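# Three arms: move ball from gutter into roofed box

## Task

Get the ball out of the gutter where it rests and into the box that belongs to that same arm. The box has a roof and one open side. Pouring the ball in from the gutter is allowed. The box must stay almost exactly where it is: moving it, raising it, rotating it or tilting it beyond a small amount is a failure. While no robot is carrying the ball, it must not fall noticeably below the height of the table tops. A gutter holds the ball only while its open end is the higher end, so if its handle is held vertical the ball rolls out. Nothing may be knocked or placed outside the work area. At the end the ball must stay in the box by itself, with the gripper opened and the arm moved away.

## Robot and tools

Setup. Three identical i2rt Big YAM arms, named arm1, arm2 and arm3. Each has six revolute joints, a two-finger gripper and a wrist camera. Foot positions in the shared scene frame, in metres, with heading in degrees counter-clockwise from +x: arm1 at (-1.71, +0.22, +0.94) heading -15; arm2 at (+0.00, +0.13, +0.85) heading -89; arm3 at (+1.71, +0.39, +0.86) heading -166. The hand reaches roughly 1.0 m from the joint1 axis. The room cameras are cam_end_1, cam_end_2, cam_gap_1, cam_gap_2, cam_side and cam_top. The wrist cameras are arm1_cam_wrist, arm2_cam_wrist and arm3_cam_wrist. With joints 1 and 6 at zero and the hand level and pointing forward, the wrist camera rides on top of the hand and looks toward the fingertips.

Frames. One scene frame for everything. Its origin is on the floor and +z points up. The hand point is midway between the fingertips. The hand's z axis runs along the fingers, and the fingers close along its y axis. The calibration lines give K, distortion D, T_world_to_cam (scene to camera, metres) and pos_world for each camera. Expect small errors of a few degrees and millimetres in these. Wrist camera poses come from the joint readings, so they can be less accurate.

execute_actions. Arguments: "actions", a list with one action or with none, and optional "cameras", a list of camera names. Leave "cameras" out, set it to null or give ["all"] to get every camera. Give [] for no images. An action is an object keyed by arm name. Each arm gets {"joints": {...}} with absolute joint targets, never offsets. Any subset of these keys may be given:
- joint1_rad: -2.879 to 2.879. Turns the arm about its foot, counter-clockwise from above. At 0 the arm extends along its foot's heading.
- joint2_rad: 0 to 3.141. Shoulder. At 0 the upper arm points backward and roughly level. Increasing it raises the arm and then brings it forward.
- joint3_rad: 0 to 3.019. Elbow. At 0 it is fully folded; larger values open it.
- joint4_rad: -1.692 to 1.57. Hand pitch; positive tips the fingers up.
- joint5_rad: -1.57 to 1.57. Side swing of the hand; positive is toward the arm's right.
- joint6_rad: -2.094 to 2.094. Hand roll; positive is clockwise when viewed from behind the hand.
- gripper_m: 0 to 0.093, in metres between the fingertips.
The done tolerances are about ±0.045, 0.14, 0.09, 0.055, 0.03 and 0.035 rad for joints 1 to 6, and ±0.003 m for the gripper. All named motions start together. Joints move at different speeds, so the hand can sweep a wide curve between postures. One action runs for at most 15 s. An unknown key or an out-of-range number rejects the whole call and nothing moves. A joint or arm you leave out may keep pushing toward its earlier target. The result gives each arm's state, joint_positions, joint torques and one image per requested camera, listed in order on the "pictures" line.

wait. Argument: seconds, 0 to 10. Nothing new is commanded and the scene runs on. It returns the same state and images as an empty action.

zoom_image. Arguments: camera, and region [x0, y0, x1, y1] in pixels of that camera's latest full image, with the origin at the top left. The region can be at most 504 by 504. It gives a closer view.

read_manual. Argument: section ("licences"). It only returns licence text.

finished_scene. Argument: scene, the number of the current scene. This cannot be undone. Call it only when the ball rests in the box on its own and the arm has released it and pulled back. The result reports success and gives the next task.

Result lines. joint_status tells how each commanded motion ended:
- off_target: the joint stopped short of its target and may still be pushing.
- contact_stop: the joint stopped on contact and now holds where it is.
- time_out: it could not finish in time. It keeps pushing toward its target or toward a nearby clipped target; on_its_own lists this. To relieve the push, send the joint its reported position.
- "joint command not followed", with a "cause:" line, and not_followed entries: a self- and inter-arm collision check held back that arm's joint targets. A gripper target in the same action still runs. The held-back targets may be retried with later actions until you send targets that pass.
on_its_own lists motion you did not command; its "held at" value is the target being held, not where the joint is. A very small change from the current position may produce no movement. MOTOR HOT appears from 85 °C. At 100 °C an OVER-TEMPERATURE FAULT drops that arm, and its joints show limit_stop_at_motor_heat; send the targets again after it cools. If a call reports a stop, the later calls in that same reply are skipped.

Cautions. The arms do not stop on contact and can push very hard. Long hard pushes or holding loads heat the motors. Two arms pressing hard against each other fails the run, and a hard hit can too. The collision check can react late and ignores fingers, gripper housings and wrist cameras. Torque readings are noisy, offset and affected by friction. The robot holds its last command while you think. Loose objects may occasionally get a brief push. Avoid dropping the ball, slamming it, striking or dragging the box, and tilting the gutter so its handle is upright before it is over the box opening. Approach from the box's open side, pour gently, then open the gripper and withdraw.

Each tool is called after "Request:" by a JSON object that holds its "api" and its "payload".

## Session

Request:
{"api": "execute_actions", "payload": {"actions": []}}

Scene clock: 0.00 s.
Joint torques (N m, as the arm reports them, + toward a larger angle): no reading
arm1.joint_positions: joint1_rad=-0.894 joint2_rad=+0.442 joint3_rad=+1.426 joint4_rad=-1.391 joint5_rad=+0.192 joint6_rad=+0.091 gripper_m=+0.094
arm1.joint_status: not commanded
arm1.hand: x=-1.6893 y=+0.0772 z=+1.5196 quat_wxyz=(-0.432, -0.529, -0.644, +0.345) (m; scene frame)
arm2.joint_positions: joint1_rad=-0.112 joint2_rad=+0.336 joint3_rad=+1.605 joint4_rad=-1.598 joint5_rad=-0.149 joint6_rad=-0.015 gripper_m=+0.095
arm2.joint_status: not commanded
arm2.hand: x=+0.0203 y=+0.1003 z=+1.4580 quat_wxyz=(-0.433, -0.567, -0.582, +0.391) (m; scene frame)
arm3.joint_positions: joint1_rad=+0.491 joint2_rad=+0.265 joint3_rad=+1.482 joint4_rad=-1.284 joint5_rad=-0.172 joint6_rad=-0.316 gripper_m=+0.095
arm3.joint_status: not commanded
arm3.hand: x=+1.6965 y=+0.3348 z=+1.4962 quat_wxyz=(-0.203, -0.601, -0.415, +0.652) (m; scene frame)
pictures: arm1_cam_wrist, arm2_cam_wrist, arm3_cam_wrist, cam_end_1, cam_end_2, cam_gap_1, cam_gap_2, cam_side, cam_top
camera_calibration (this result's frames):
arm1_cam_wrist: T_world_to_cam=[[-0.978316, -0.207003, -0.00694274, -1.62595], [-0.174122, 0.840145, -0.513651, 0.424575], [0.11216, -0.501304, -0.857971, 1.65478], [0, 0, 0, 1]] pos_world=[-1.70237, 0.136267, 1.62655]
arm2_cam_wrist: T_world_to_cam=[[-0.998799, -0.0377099, -0.0312869, 0.0706065], [-0.0122064, 0.80988, -0.586468, 0.783261], [0.0474543, -0.585382, -0.809368, 1.36335], [0, 0, 0, 1]] pos_world=[0.0153858, 0.166393, 1.56502]
arm3_cam_wrist: T_world_to_cam=[[-0.764303, 0.575389, 0.291149, 0.672201], [0.199551, 0.640368, -0.741693, 0.562955], [-0.613205, -0.508779, -0.604255, 2.2362], [0, 0, 0, 1]] pos_world=[1.77267, 0.390455, 1.57306]
Images, in order (width x height): arm1_cam_wrist 672x504, arm2_cam_wrist 672x504, arm3_cam_wrist 672x504, cam_end_1 672x504, cam_end_2 672x504, cam_gap_1 672x504, cam_gap_2 672x504, cam_side 672x504, cam_top 672x504.

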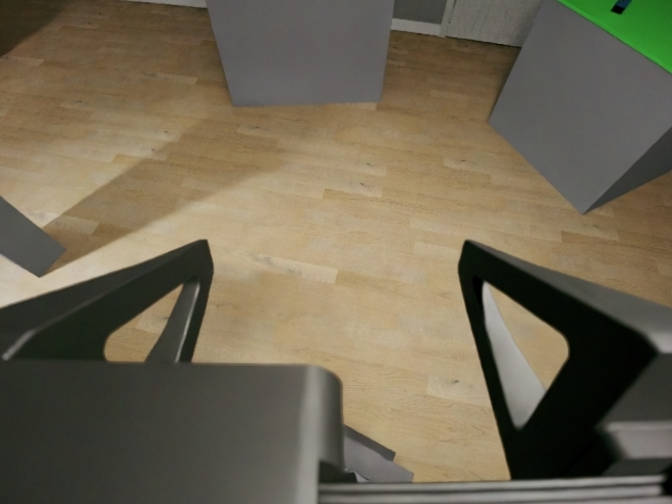

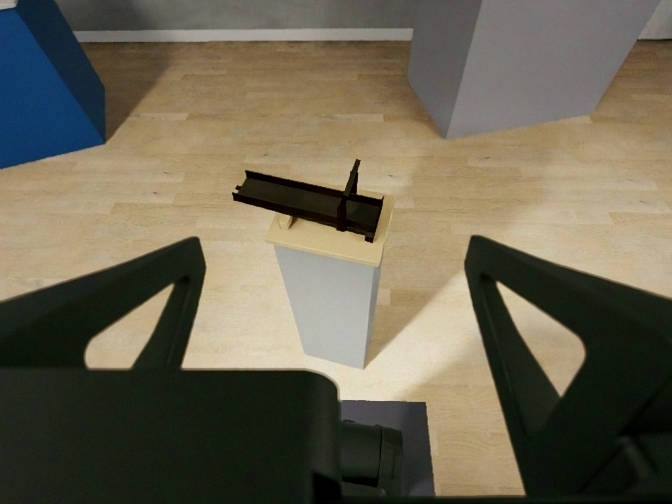

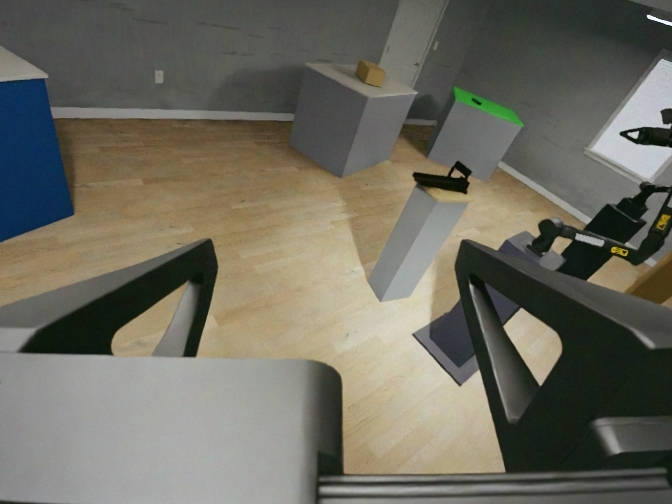

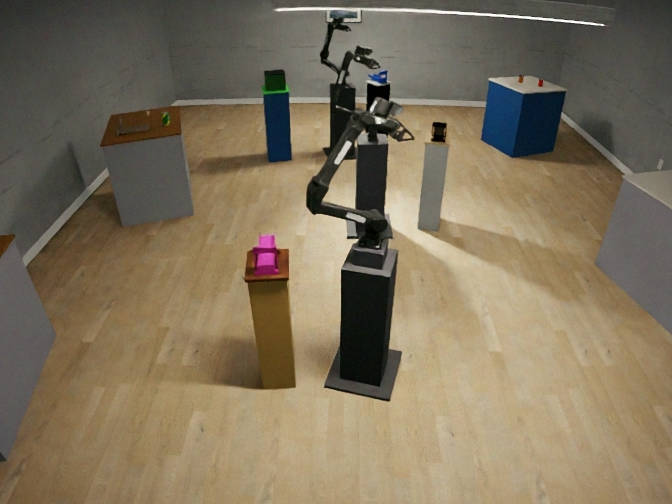

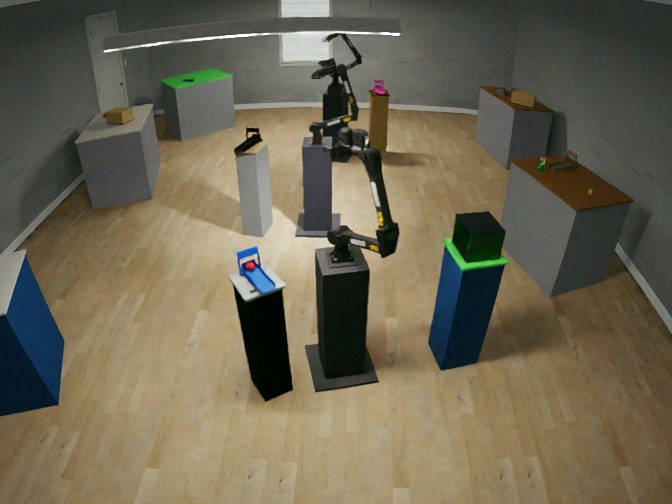

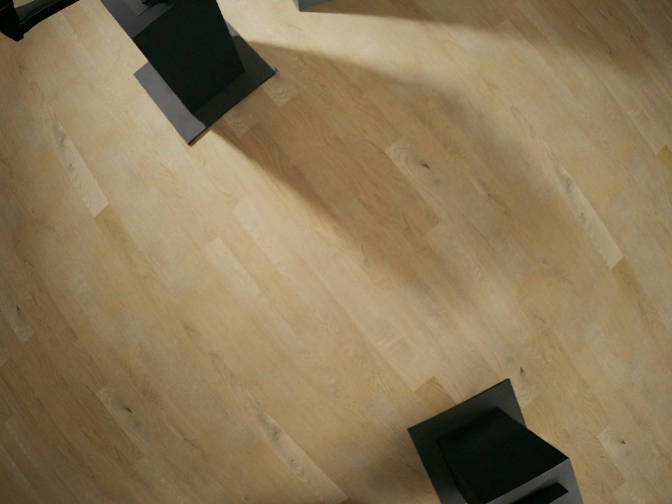

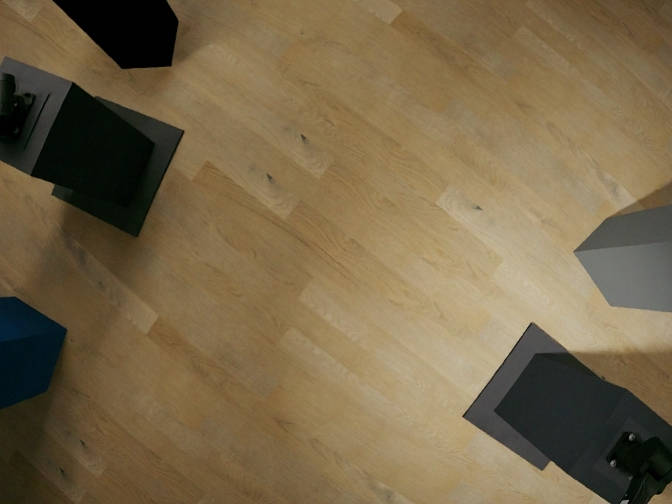

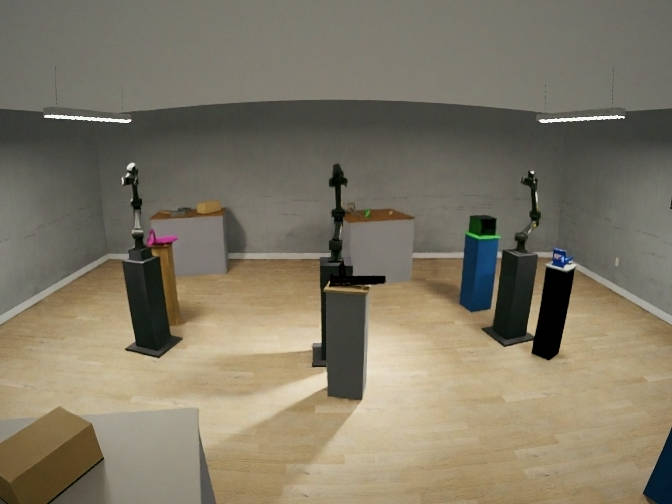

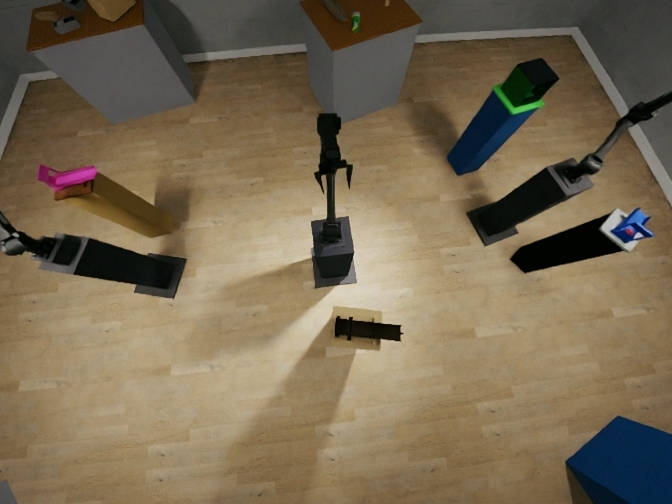

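Request:
{"api": "zoom_image", "payload": {"camera": "cam_end_2", "region": [210, 230, 310, 315]}}

Request:
{"api": "zoom_image", "payload": {"camera": "cam_end_2", "region": [420, 195, 530, 290]}}

Request:
{"api": "zoom_image", "payload": {"camera": "cam_top", "region": [580, 190, 672, 270]}}

Request:
{"api": "zoom_image", "payload": {"camera": "cam_top", "region": [470, 40, 580, 130]}}

Request:
{"api": "zoom_image", "payload": {"camera": "cam_side", "region": [450, 200, 590, 290]}}

Region (210, 230, 310, 315) of cam_end_2's 672x504 image, scaled by 5.040, with more detail than that image has; it fills the top 428 rows of this view, and the rest is white.

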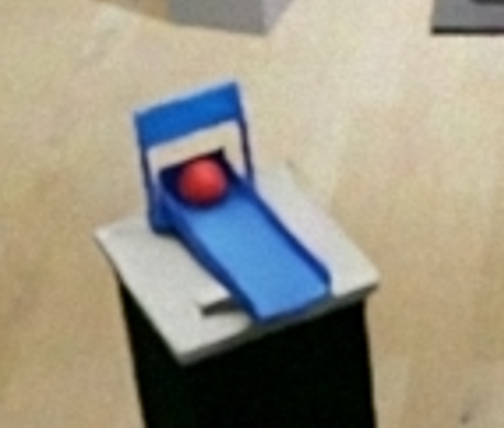

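Region (420, 195, 530, 290) of cam_end_2's 672x504 image, scaled by 4.582, with more detail than that image has; it fills the top 435 rows of this view, and the rest is white.

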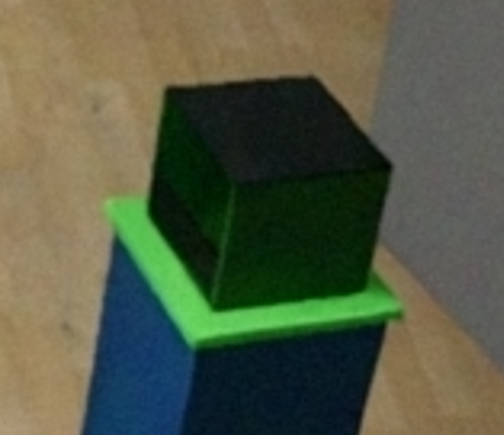

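Region (580, 190, 672, 270) of cam_top's 672x504 image, scaled by 5.478, with more detail than that image has; it fills the top 438 rows of this view, and the rest is white.

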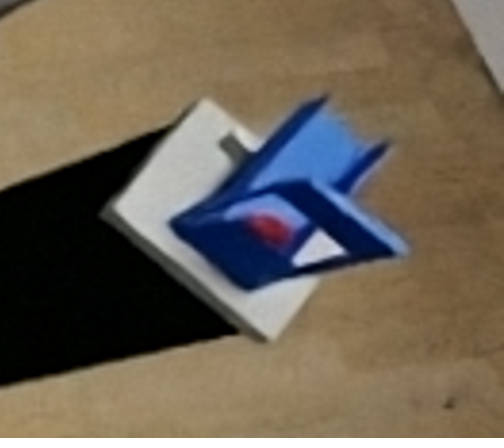

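Region (470, 40, 580, 130) of cam_top's 672x504 image, scaled by 4.582, with more detail than that image has; it fills the top 412 rows of this view, and the rest is white.

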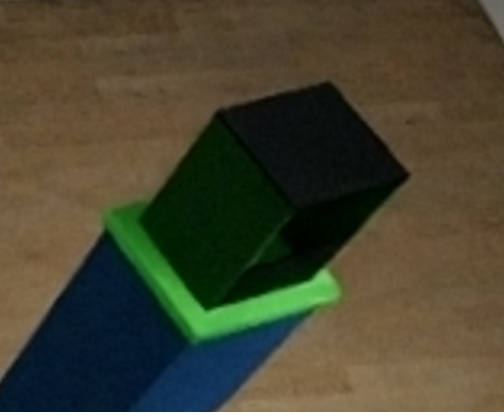

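Region (450, 200, 590, 290) of cam_side's 672x504 image, scaled by 3.600, with more detail than that image has; it fills the top 324 rows of this view, and the rest is white.

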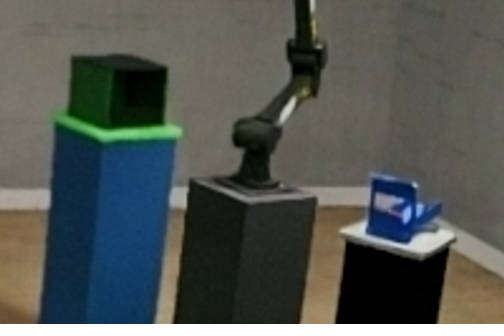

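Request:
{"api": "execute_actions", "payload": {"actions": [{"arm3": {"joints": {"joint1_rad": 1.5286, "joint2_rad": 1.7148, "joint3_rad": 1.64, "joint4_rad": -1.61, "joint5_rad": -0.272, "joint6_rad": -0.426, "gripper_m": 0.09}}}], "cameras": ["arm3_cam_wrist", "cam_end_2", "cam_side", "cam_top"]}}

Scene clock: 103.40 s.
Joint torques (N m, as the arm reports them, + toward a larger angle): arm1=[0.6  3.55 8.07 1.93 0.13 0.05] | arm2=[ 0.82 10.65  4.29  2.45  0.03 -0.05] | arm3=[ -0.7  -16.97   9.67   0.07  -0.26  -0.09]
arm1.joint_positions: joint1_rad=-0.894 joint2_rad=+0.442 joint3_rad=+1.426 joint4_rad=-1.391 joint5_rad=+0.192 joint6_rad=+0.091 gripper_m=+0.094
arm1.joint_status: not commanded
arm1.hand: x=-1.6893 y=+0.0772 z=+1.5196 quat_wxyz=(-0.432, -0.529, -0.644, +0.345) (m; scene frame)
arm2.joint_positions: joint1_rad=-0.112 joint2_rad=+0.336 joint3_rad=+1.605 joint4_rad=-1.598 joint5_rad=-0.149 joint6_rad=-0.015 gripper_m=+0.095
arm2.joint_status: not commanded
arm2.hand: x=+0.0203 y=+0.1003 z=+1.4580 quat_wxyz=(-0.433, -0.567, -0.582, +0.391) (m; scene frame)
arm3.joint_positions: joint1_rad=+1.538 joint2_rad=+1.717 joint3_rad=+1.628 joint4_rad=-1.602 joint5_rad=-0.271 joint6_rad=-0.415 gripper_m=+0.090
arm3.joint_status: all done
arm3.hand: x=+1.8621 y=-0.0869 z=+1.0832 quat_wxyz=(-0.068, -0.458, -0.877, -0.131) (m; scene frame)
pictures: arm3_cam_wrist, cam_end_2, cam_side, cam_top
camera_calibration (this result's frames):
arm3_cam_wrist: T_world_to_cam=[[-0.788438, -0.542001, -0.290861, 1.73997], [-0.600716, 0.576753, 0.553622, 0.575195], [-0.132309, 0.611222, -0.780322, 1.26623], [0, 0, 0, 1]] pos_world=[1.88492, -0.162631, 1.17572]
Images, in order (width x height): arm3_cam_wrist 672x504, cam_end_2 672x504, cam_side 672x504, cam_top 672x504.

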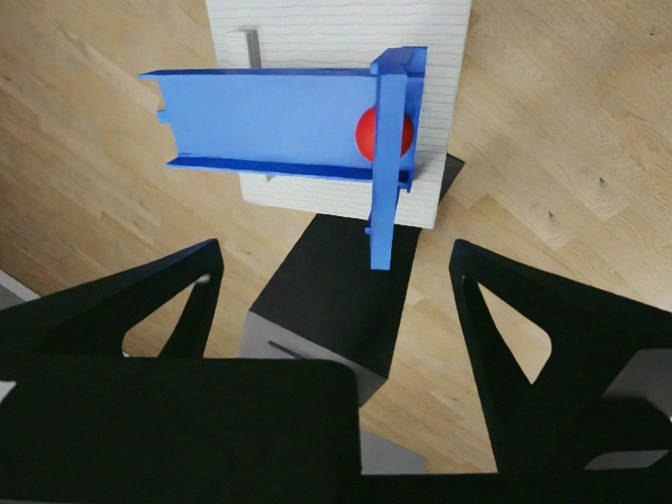

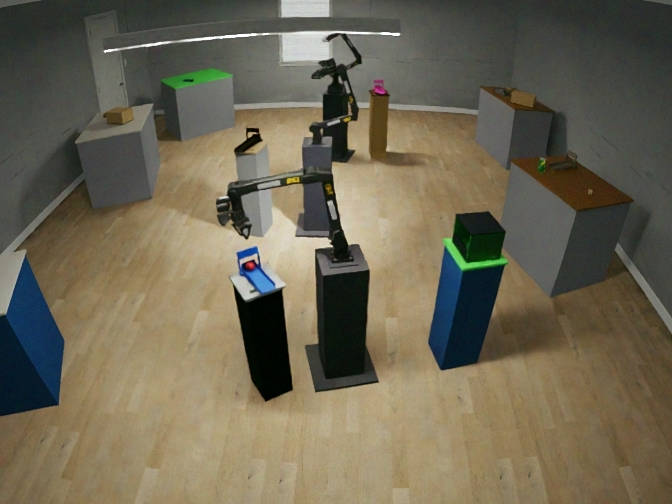

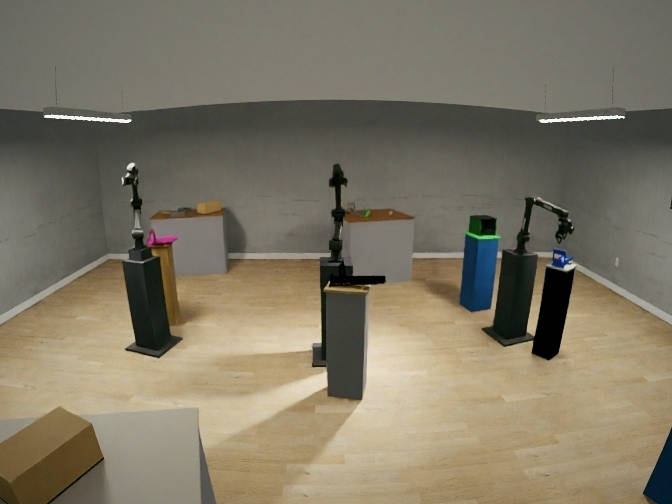

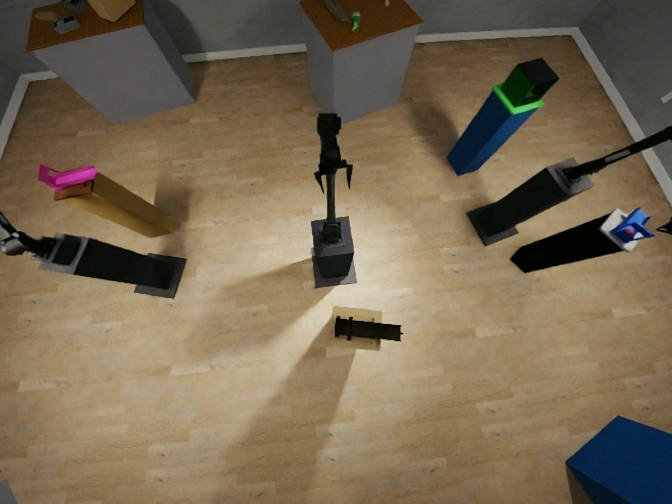

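Request:
{"api": "zoom_image", "payload": {"camera": "arm3_cam_wrist", "region": [280, 30, 520, 290]}}

Region (280, 30, 520, 290) of arm3_cam_wrist's 672x504 image, scaled by 1.938, with more detail than that image has; it fills the left 465 columns of this view, and the rest is white.

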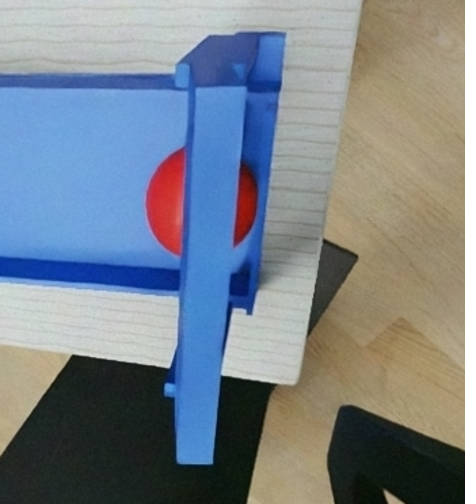

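Request:
{"api": "execute_actions", "payload": {"actions": [{"arm3": {"joints": {"joint1_rad": 1.552, "joint2_rad": 1.765, "joint3_rad": 1.397, "joint4_rad": -1.322, "joint5_rad": -0.272, "joint6_rad": -0.426, "gripper_m": 0.09}}}], "cameras": ["arm3_cam_wrist", "cam_end_2", "cam_side"]}}

Scene clock: 151.03 s.
Joint torques (N m, as the arm reports them, + toward a larger angle): arm1=[0.62 3.57 8.07 1.95 0.12 0.06] | arm2=[ 0.75 10.46  4.3   2.51  0.04 -0.05] | arm3=[  0.11 -17.71   8.68   0.62  -0.22  -0.09]
arm1.joint_positions: joint1_rad=-0.894 joint2_rad=+0.442 joint3_rad=+1.426 joint4_rad=-1.391 joint5_rad=+0.192 joint6_rad=+0.091 gripper_m=+0.094
arm1.joint_status: not commanded
arm1.hand: x=-1.6893 y=+0.0772 z=+1.5196 quat_wxyz=(-0.432, -0.529, -0.644, +0.345) (m; scene frame)
arm2.joint_positions: joint1_rad=-0.112 joint2_rad=+0.336 joint3_rad=+1.605 joint4_rad=-1.598 joint5_rad=-0.149 joint6_rad=-0.015 gripper_m=+0.095
arm2.joint_status: not commanded
arm2.hand: x=+0.0203 y=+0.1003 z=+1.4580 quat_wxyz=(-0.433, -0.567, -0.582, +0.391) (m; scene frame)
arm3.joint_positions: joint1_rad=+1.541 joint2_rad=+1.775 joint3_rad=+1.390 joint4_rad=-1.331 joint5_rad=-0.271 joint6_rad=-0.415 gripper_m=+0.090
arm3.joint_status: all done
arm3.hand: x=+1.8613 y=-0.0751 z=+0.9667 quat_wxyz=(-0.060, -0.458, -0.876, -0.141) (m; scene frame)
pictures: arm3_cam_wrist, cam_end_2, cam_side
camera_calibration (this result's frames):
arm3_cam_wrist: T_world_to_cam=[[-0.788374, -0.536948, -0.300254, 1.72117], [-0.599419, 0.560629, 0.571307, 0.611747], [-0.138431, 0.630382, -0.763843, 1.16489], [0, 0, 0, 1]] pos_world=[1.88488, -0.15311, 1.05709]
Images, in order (width x height): arm3_cam_wrist 672x504, cam_end_2 672x504, cam_side 672x504.

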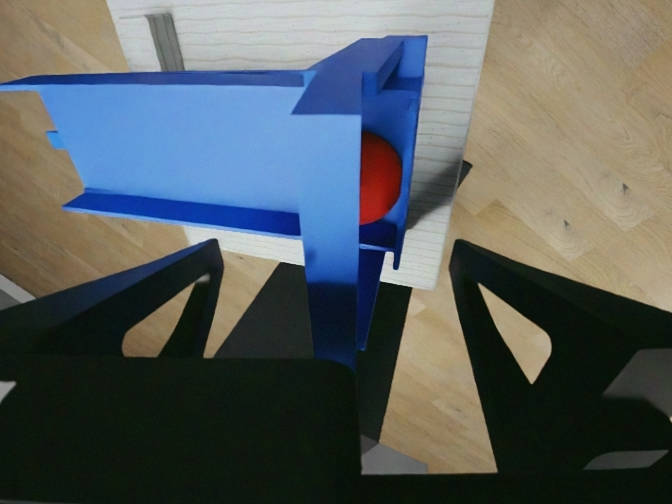

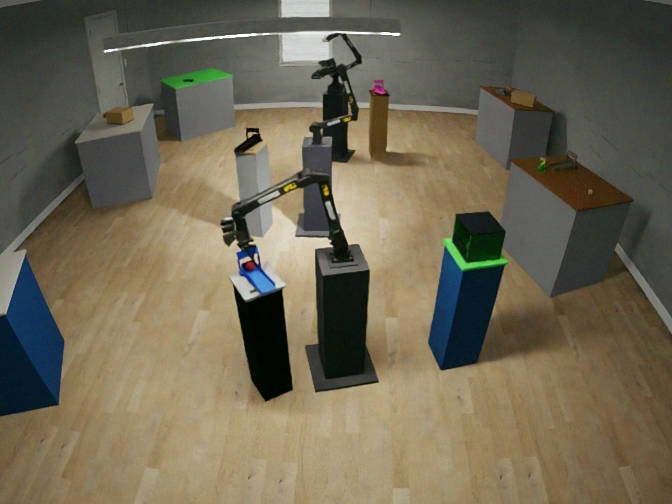

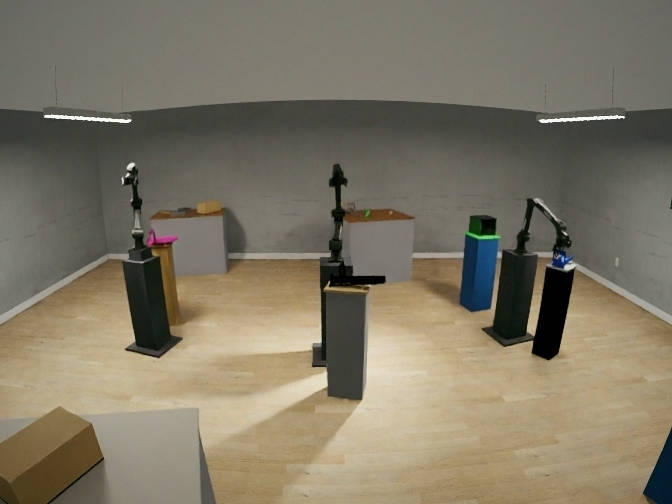

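Request:
{"api": "zoom_image", "payload": {"camera": "cam_end_2", "region": [205, 205, 305, 305]}}

Region (205, 205, 305, 305) of cam_end_2's 672x504 image, scaled by 5.040, with more detail than that image has.

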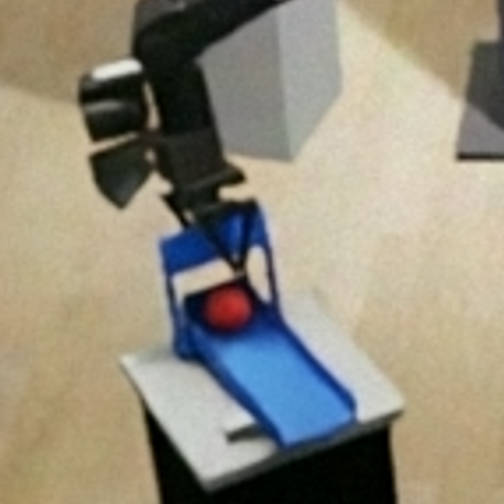

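Request:
{"api": "execute_actions", "payload": {"actions": [{"arm3": {"joints": {"gripper_m": 0.0}}}], "cameras": ["arm3_cam_wrist"]}}

Scene clock: 158.67 s.
Joint torques (N m, as the arm reports them, + toward a larger angle): arm1=[0.6  3.54 8.06 1.92 0.12 0.06] | arm2=[ 0.76 10.45  4.46  2.51  0.04 -0.06] | arm3=[ -0.03 -17.78   8.53   0.45  -0.29  -0.05]
arm1.joint_positions: joint1_rad=-0.894 joint2_rad=+0.442 joint3_rad=+1.426 joint4_rad=-1.391 joint5_rad=+0.192 joint6_rad=+0.091 gripper_m=+0.094
arm1.joint_status: not commanded
arm1.hand: x=-1.6893 y=+0.0772 z=+1.5196 quat_wxyz=(-0.432, -0.529, -0.644, +0.345) (m; scene frame)
arm2.joint_positions: joint1_rad=-0.112 joint2_rad=+0.336 joint3_rad=+1.605 joint4_rad=-1.598 joint5_rad=-0.149 joint6_rad=-0.015 gripper_m=+0.095
arm2.joint_status: not commanded
arm2.hand: x=+0.0203 y=+0.1003 z=+1.4580 quat_wxyz=(-0.433, -0.567, -0.582, +0.391) (m; scene frame)
arm3.joint_positions: joint1_rad=+1.543 joint2_rad=+1.775 joint3_rad=+1.390 joint4_rad=-1.327 joint5_rad=-0.270 joint6_rad=-0.418 gripper_m=+0.012
arm3.joint_status: gripper_m off_target (ended at +0.012, target +0.000)
arm3.hand: x=+1.8622 y=-0.0758 z=+0.9667 quat_wxyz=(-0.061, -0.455, -0.877, -0.139) (m; scene frame)
pictures: arm3_cam_wrist
camera_calibration (this result's frames):
arm3_cam_wrist: T_world_to_cam=[[-0.785628, -0.541942, -0.298476, 1.71427], [-0.602557, 0.560725, 0.567901, 0.621758], [-0.140407, 0.626008, -0.767072, 1.17193], [0, 0, 0, 1]] pos_world=[1.88597, -0.153239, 1.05753]
Images, in order (width x height): arm3_cam_wrist 672x504.

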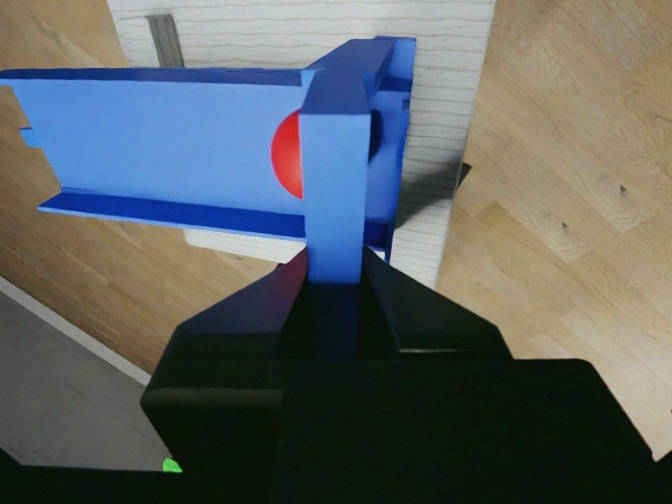

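Request:
{"api": "execute_actions", "payload": {"actions": [{"arm3": {"joints": {"joint1_rad": 1.543, "joint2_rad": 1.7, "joint3_rad": 1.685, "joint4_rad": -1.6, "joint5_rad": -0.5, "joint6_rad": -0.418, "gripper_m": 0.0}}}], "cameras": ["arm3_cam_wrist", "cam_end_2"]}}

Scene clock: 235.67 s.
Joint torques (N m, as the arm reports them, + toward a larger angle): arm1=[0.58 3.62 8.05 1.94 0.12 0.06] | arm2=[ 0.63 10.63  4.27  2.49  0.05 -0.04] | arm3=[ -0.36 -16.65  12.28   0.03  -0.66   0.02]
arm1.joint_positions: joint1_rad=-0.894 joint2_rad=+0.442 joint3_rad=+1.426 joint4_rad=-1.391 joint5_rad=+0.192 joint6_rad=+0.091 gripper_m=+0.094
arm1.joint_status: not commanded
arm1.hand: x=-1.6893 y=+0.0772 z=+1.5196 quat_wxyz=(-0.432, -0.529, -0.644, +0.345) (m; scene frame)
arm2.joint_positions: joint1_rad=-0.112 joint2_rad=+0.336 joint3_rad=+1.605 joint4_rad=-1.598 joint5_rad=-0.149 joint6_rad=-0.015 gripper_m=+0.095
arm2.joint_status: not commanded
arm2.hand: x=+0.0203 y=+0.1003 z=+1.4580 quat_wxyz=(-0.433, -0.567, -0.582, +0.391) (m; scene frame)
arm3.joint_positions: joint1_rad=+1.543 joint2_rad=+1.700 joint3_rad=+1.643 joint4_rad=-1.591 joint5_rad=-0.494 joint6_rad=-0.418 gripper_m=+0.012
arm3.joint_status: gripper_m off_target (ended at +0.012, target +0.000); the others done
arm3.hand: x=+1.9002 y=-0.0843 z=+1.1108 quat_wxyz=(-0.167, -0.446, -0.860, -0.183) (m; scene frame)
pictures: arm3_cam_wrist, cam_end_2
camera_calibration (this result's frames):
arm3_cam_wrist: T_world_to_cam=[[-0.710121, -0.529519, -0.464045, 1.82406], [-0.701927, 0.583927, 0.407834, 0.936193], [0.0550126, 0.615337, -0.786342, 0.942305], [0, 0, 0, 1]] pos_world=[1.9006, -0.16063, 1.20561]
Images, in order (width x height): arm3_cam_wrist 672x504, cam_end_2 672x504.

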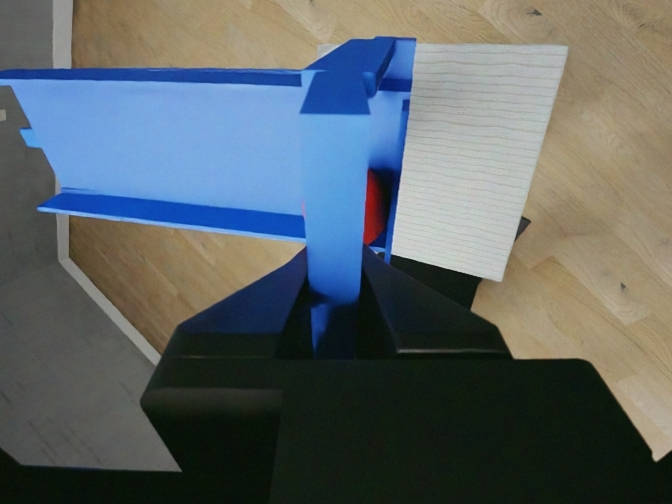

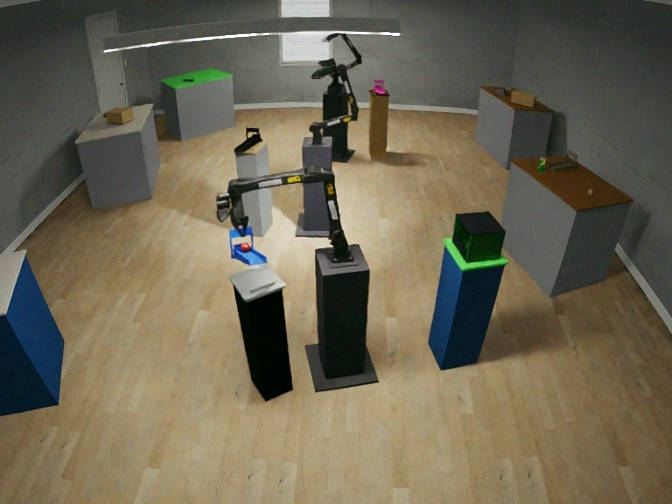

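Request:
{"api": "execute_actions", "payload": {"actions": [{"arm3": {"joints": {"joint1_rad": -1.683, "joint2_rad": 0.83, "joint3_rad": 0.66, "joint4_rad": -1.095, "joint5_rad": -0.5, "joint6_rad": 0.3, "gripper_m": 0.0}}}], "cameras": ["arm3_cam_wrist", "cam_end_2", "cam_top"]}}

Scene clock: 254.73 s.
Joint torques (N m, as the arm reports them, + toward a larger angle): arm1=[0.55 3.63 8.06 1.94 0.12 0.05] | arm2=[ 0.66 10.48  4.47  2.53  0.04 -0.03] | arm3=[-0.87 -3.68 10.14  1.44 -0.56  0.13]
arm1.joint_positions: joint1_rad=-0.894 joint2_rad=+0.442 joint3_rad=+1.426 joint4_rad=-1.391 joint5_rad=+0.192 joint6_rad=+0.091 gripper_m=+0.094
arm1.joint_status: not commanded
arm1.hand: x=-1.6893 y=+0.0772 z=+1.5196 quat_wxyz=(-0.432, -0.529, -0.644, +0.345) (m; scene frame)
arm2.joint_positions: joint1_rad=-0.112 joint2_rad=+0.336 joint3_rad=+1.605 joint4_rad=-1.598 joint5_rad=-0.149 joint6_rad=-0.015 gripper_m=+0.095
arm2.joint_status: not commanded
arm2.hand: x=+0.0203 y=+0.1003 z=+1.4580 quat_wxyz=(-0.433, -0.567, -0.582, +0.391) (m; scene frame)
arm3.joint_positions: joint1_rad=-1.678 joint2_rad=+0.844 joint3_rad=+0.650 joint4_rad=-1.105 joint5_rad=-0.494 joint6_rad=+0.290 gripper_m=+0.012
arm3.joint_status: gripper_m off_target (ended at +0.012, target +0.000); the others done
arm3.hand: x=+1.5999 y=+0.6320 z=+1.0265 quat_wxyz=(-0.131, -0.650, +0.709, +0.241) (m; scene frame)
pictures: arm3_cam_wrist, cam_end_2, cam_top
camera_calibration (this result's frames):
arm3_cam_wrist: T_world_to_cam=[[0.857588, -0.0450528, -0.51236, -0.813761], [0.185113, -0.902366, 0.389189, -0.119213], [-0.47987, -0.428609, -0.765519, 1.94593], [0, 0, 0, 1]] pos_world=[1.65373, 0.689804, 1.1191]
Images, in order (width x height): arm3_cam_wrist 672x504, cam_end_2 672x504, cam_top 672x504.

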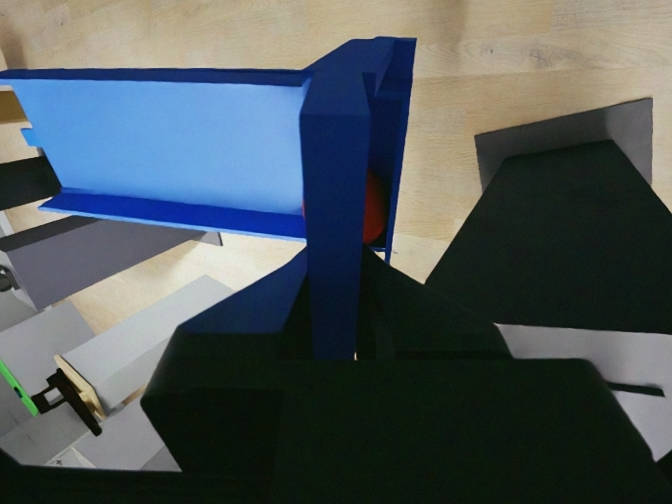

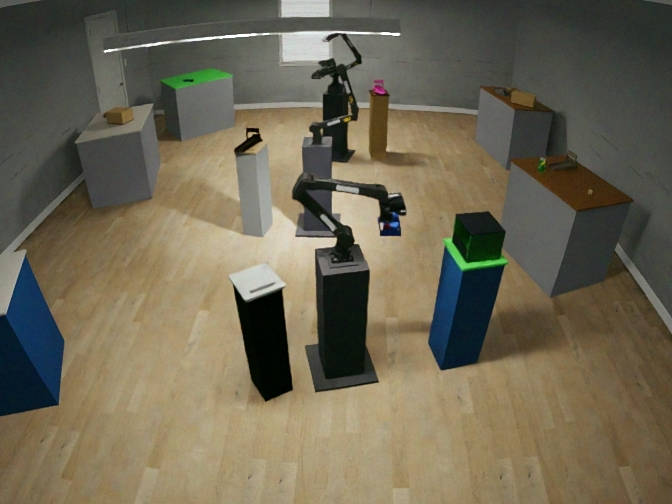

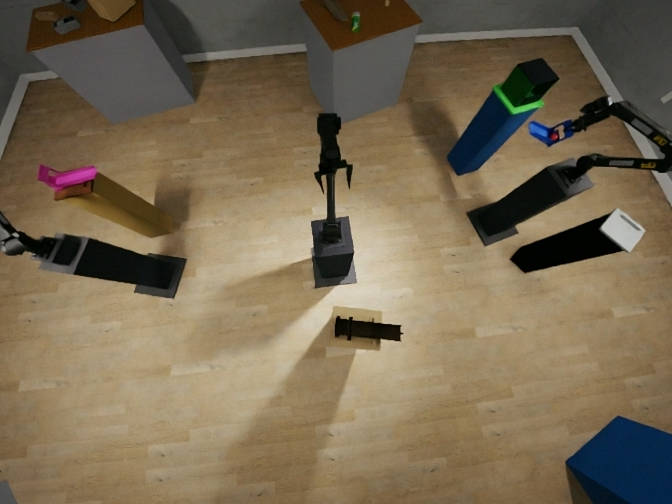

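Request:
{"api": "execute_actions", "payload": {"actions": [{"arm3": {"joints": {"joint1_rad": -1.683, "joint2_rad": 0.83, "joint3_rad": 0.66, "joint4_rad": -0.915, "joint5_rad": -0.45, "joint6_rad": 1.15, "gripper_m": 0.0}}}], "cameras": ["arm3_cam_wrist"]}}

Request:
{"api": "execute_actions", "payload": {"actions": [{"arm3": {"joints": {"joint1_rad": -1.683, "joint2_rad": 0.83, "joint3_rad": 0.66, "joint4_rad": -0.915, "joint5_rad": 0.0, "joint6_rad": 1.58, "gripper_m": 0.0}}}], "cameras": ["arm3_cam_wrist", "cam_end_2", "cam_top", "cam_side"]}}

Scene clock: 262.30 s.
Joint torques (N m, as the arm reports them, + toward a larger angle): arm1=[0.62 3.54 8.06 1.94 0.13 0.05] | arm2=[ 0.74 10.36  4.45  2.51  0.06 -0.05] | arm3=[-0.9  -4.3  10.31  2.07 -0.32  0.13]
arm1.joint_positions: joint1_rad=-0.894 joint2_rad=+0.442 joint3_rad=+1.426 joint4_rad=-1.391 joint5_rad=+0.192 joint6_rad=+0.091 gripper_m=+0.094
arm1.joint_status: not commanded
arm1.hand: x=-1.6893 y=+0.0772 z=+1.5196 quat_wxyz=(-0.432, -0.529, -0.644, +0.345) (m; scene frame)
arm2.joint_positions: joint1_rad=-0.112 joint2_rad=+0.336 joint3_rad=+1.605 joint4_rad=-1.598 joint5_rad=-0.149 joint6_rad=-0.015 gripper_m=+0.095
arm2.joint_status: not commanded
arm2.hand: x=+0.0203 y=+0.1003 z=+1.4580 quat_wxyz=(-0.433, -0.567, -0.582, +0.391) (m; scene frame)
arm3.joint_positions: joint1_rad=-1.678 joint2_rad=+0.843 joint3_rad=+0.650 joint4_rad=-0.936 joint5_rad=-0.447 joint6_rad=+1.140 gripper_m=+0.012
arm3.joint_status: gripper_m off_target (ended at +0.012, target +0.000); the others done
joint sent to its limit — the command would take arm3.gripper_m past its lower limit, so that joint was sent only as far as its limit.
arm3.hand: x=+1.6020 y=+0.6698 z=+1.0366 quat_wxyz=(-0.181, -0.312, +0.900, +0.243) (m; scene frame)
pictures: arm3_cam_wrist
camera_calibration (this result's frames):
arm3_cam_wrist: T_world_to_cam=[[0.470255, -0.691515, -0.548332, 0.282089], [-0.330337, -0.714073, 0.617234, 0.373868], [-0.818375, -0.109123, -0.564228, 2.09048], [0, 0, 0, 1]] pos_world=[1.70165, 0.690158, 1.10342]
Images, in order (width x height): arm3_cam_wrist 672x504.

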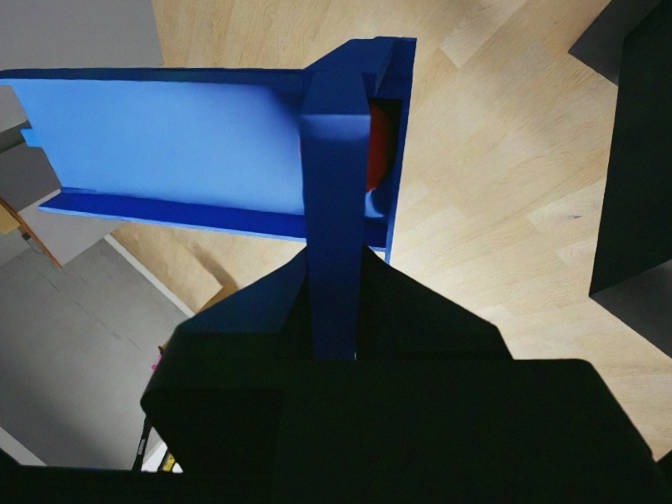

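Scene clock: 263.73 s.
Joint torques (N m, as the arm reports them, + toward a larger angle): arm1=[0.63 3.57 8.07 1.95 0.13 0.05] | arm2=[ 0.64 10.32  4.36  2.49  0.03 -0.05] | arm3=[-0.5  -4.3  10.27  1.99  0.37  0.15]
arm1.joint_positions: joint1_rad=-0.894 joint2_rad=+0.442 joint3_rad=+1.426 joint4_rad=-1.391 joint5_rad=+0.192 joint6_rad=+0.091 gripper_m=+0.094
arm1.joint_status: not commanded
arm1.hand: x=-1.6893 y=+0.0772 z=+1.5196 quat_wxyz=(-0.432, -0.529, -0.644, +0.345) (m; scene frame)
arm2.joint_positions: joint1_rad=-0.112 joint2_rad=+0.336 joint3_rad=+1.605 joint4_rad=-1.598 joint5_rad=-0.149 joint6_rad=-0.015 gripper_m=+0.095
arm2.joint_status: not commanded
arm2.hand: x=+0.0203 y=+0.1003 z=+1.4580 quat_wxyz=(-0.433, -0.567, -0.582, +0.391) (m; scene frame)
arm3.joint_positions: joint1_rad=-1.678 joint2_rad=+0.843 joint3_rad=+0.650 joint4_rad=-0.935 joint5_rad=-0.003 joint6_rad=+1.569 gripper_m=+0.012
arm3.joint_status: gripper_m off_target (ended at +0.012, target +0.000); the others done
joint sent to its limit — the command would take arm3.gripper_m past its lower limit, so that joint was sent only as far as its limit.
arm3.hand: x=+1.6741 y=+0.6870 z=+1.0215 quat_wxyz=(-0.015, -0.067, +0.973, +0.219) (m; scene frame)
pictures: arm3_cam_wrist, cam_end_2, cam_side, cam_top
camera_calibration (this result's frames):
arm3_cam_wrist: T_world_to_cam=[[0.118239, -0.896708, -0.426537, 0.857697], [-0.775734, -0.351567, 0.524059, 1.01102], [-0.619885, 0.268915, -0.737176, 1.72754], [0, 0, 0, 1]] pos_world=[1.75375, 0.659985, 1.1095]
Images, in order (width x height): arm3_cam_wrist 672x504, cam_end_2 672x504, cam_side 672x504, cam_top 672x504.

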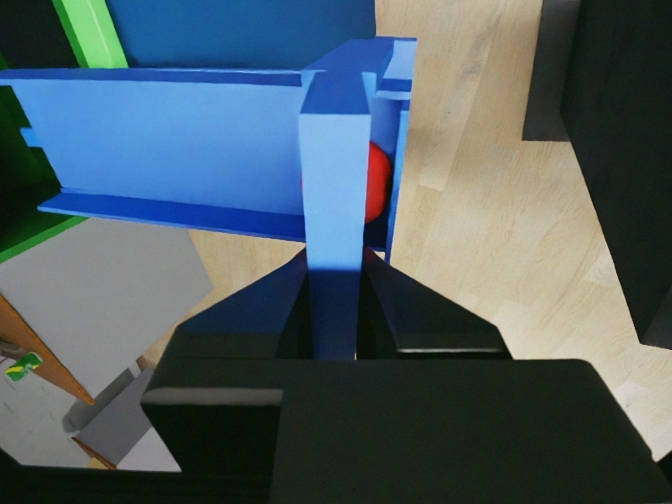

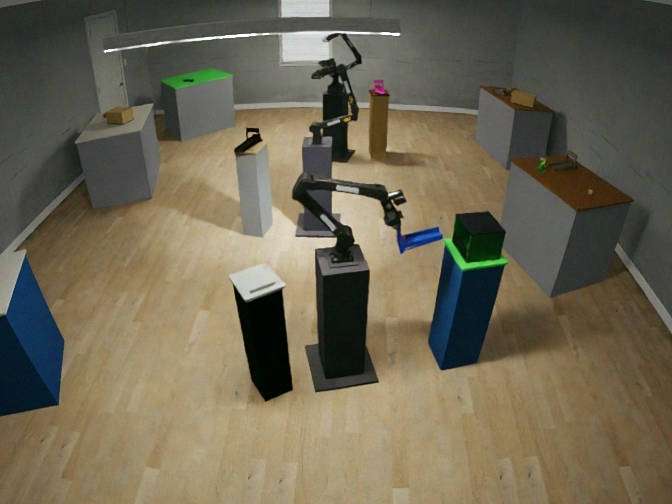

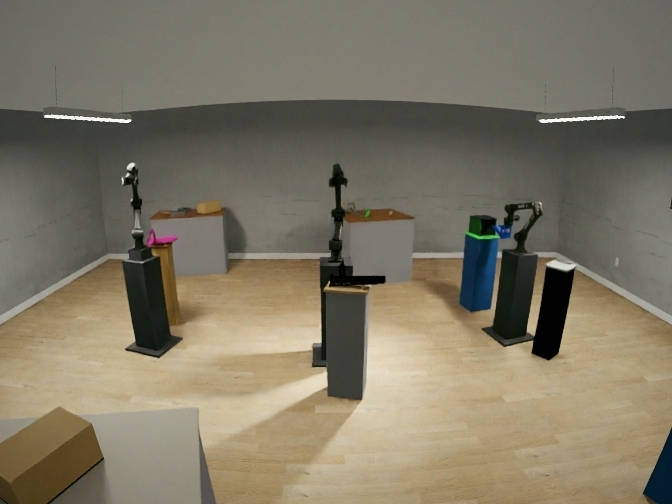

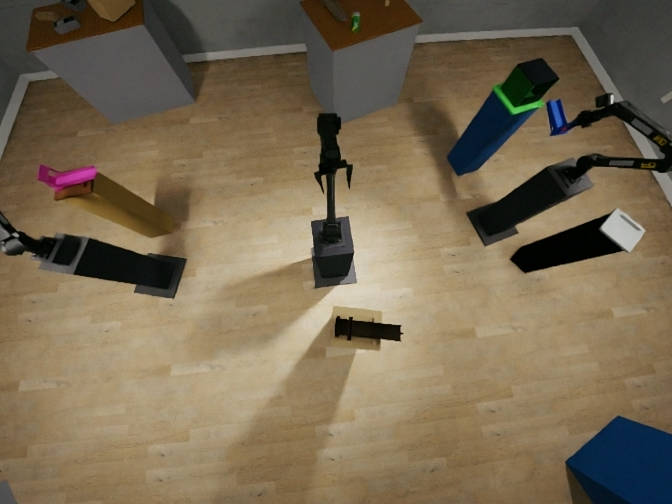

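Request:
{"api": "zoom_image", "payload": {"camera": "cam_end_2", "region": [370, 180, 520, 290]}}

Request:
{"api": "zoom_image", "payload": {"camera": "cam_top", "region": [480, 40, 620, 150]}}

Request:
{"api": "zoom_image", "payload": {"camera": "cam_side", "region": [455, 190, 555, 265]}}

Region (370, 180, 520, 290) of cam_end_2's 672x504 image, scaled by 3.360, with more detail than that image has; it fills the top 370 rows of this view, and the rest is white.

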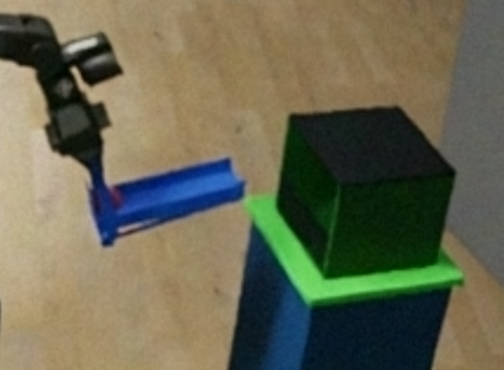

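Region (480, 40, 620, 150) of cam_top's 672x504 image, scaled by 3.600, with more detail than that image has; it fills the top 396 rows of this view, and the rest is white.

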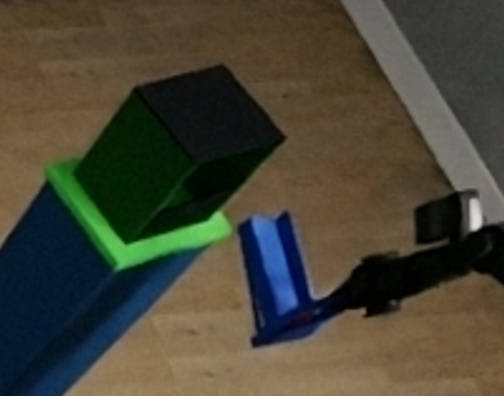

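Region (455, 190, 555, 265) of cam_side's 672x504 image, scaled by 5.040, with more detail than that image has; it fills the top 378 rows of this view, and the rest is white.

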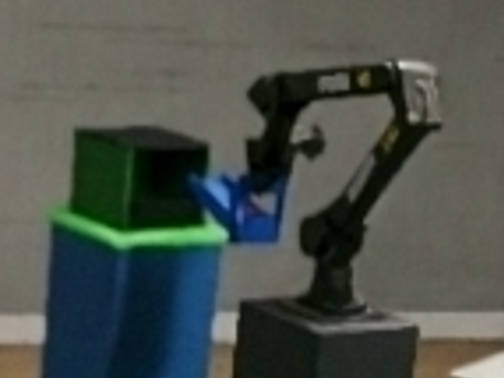

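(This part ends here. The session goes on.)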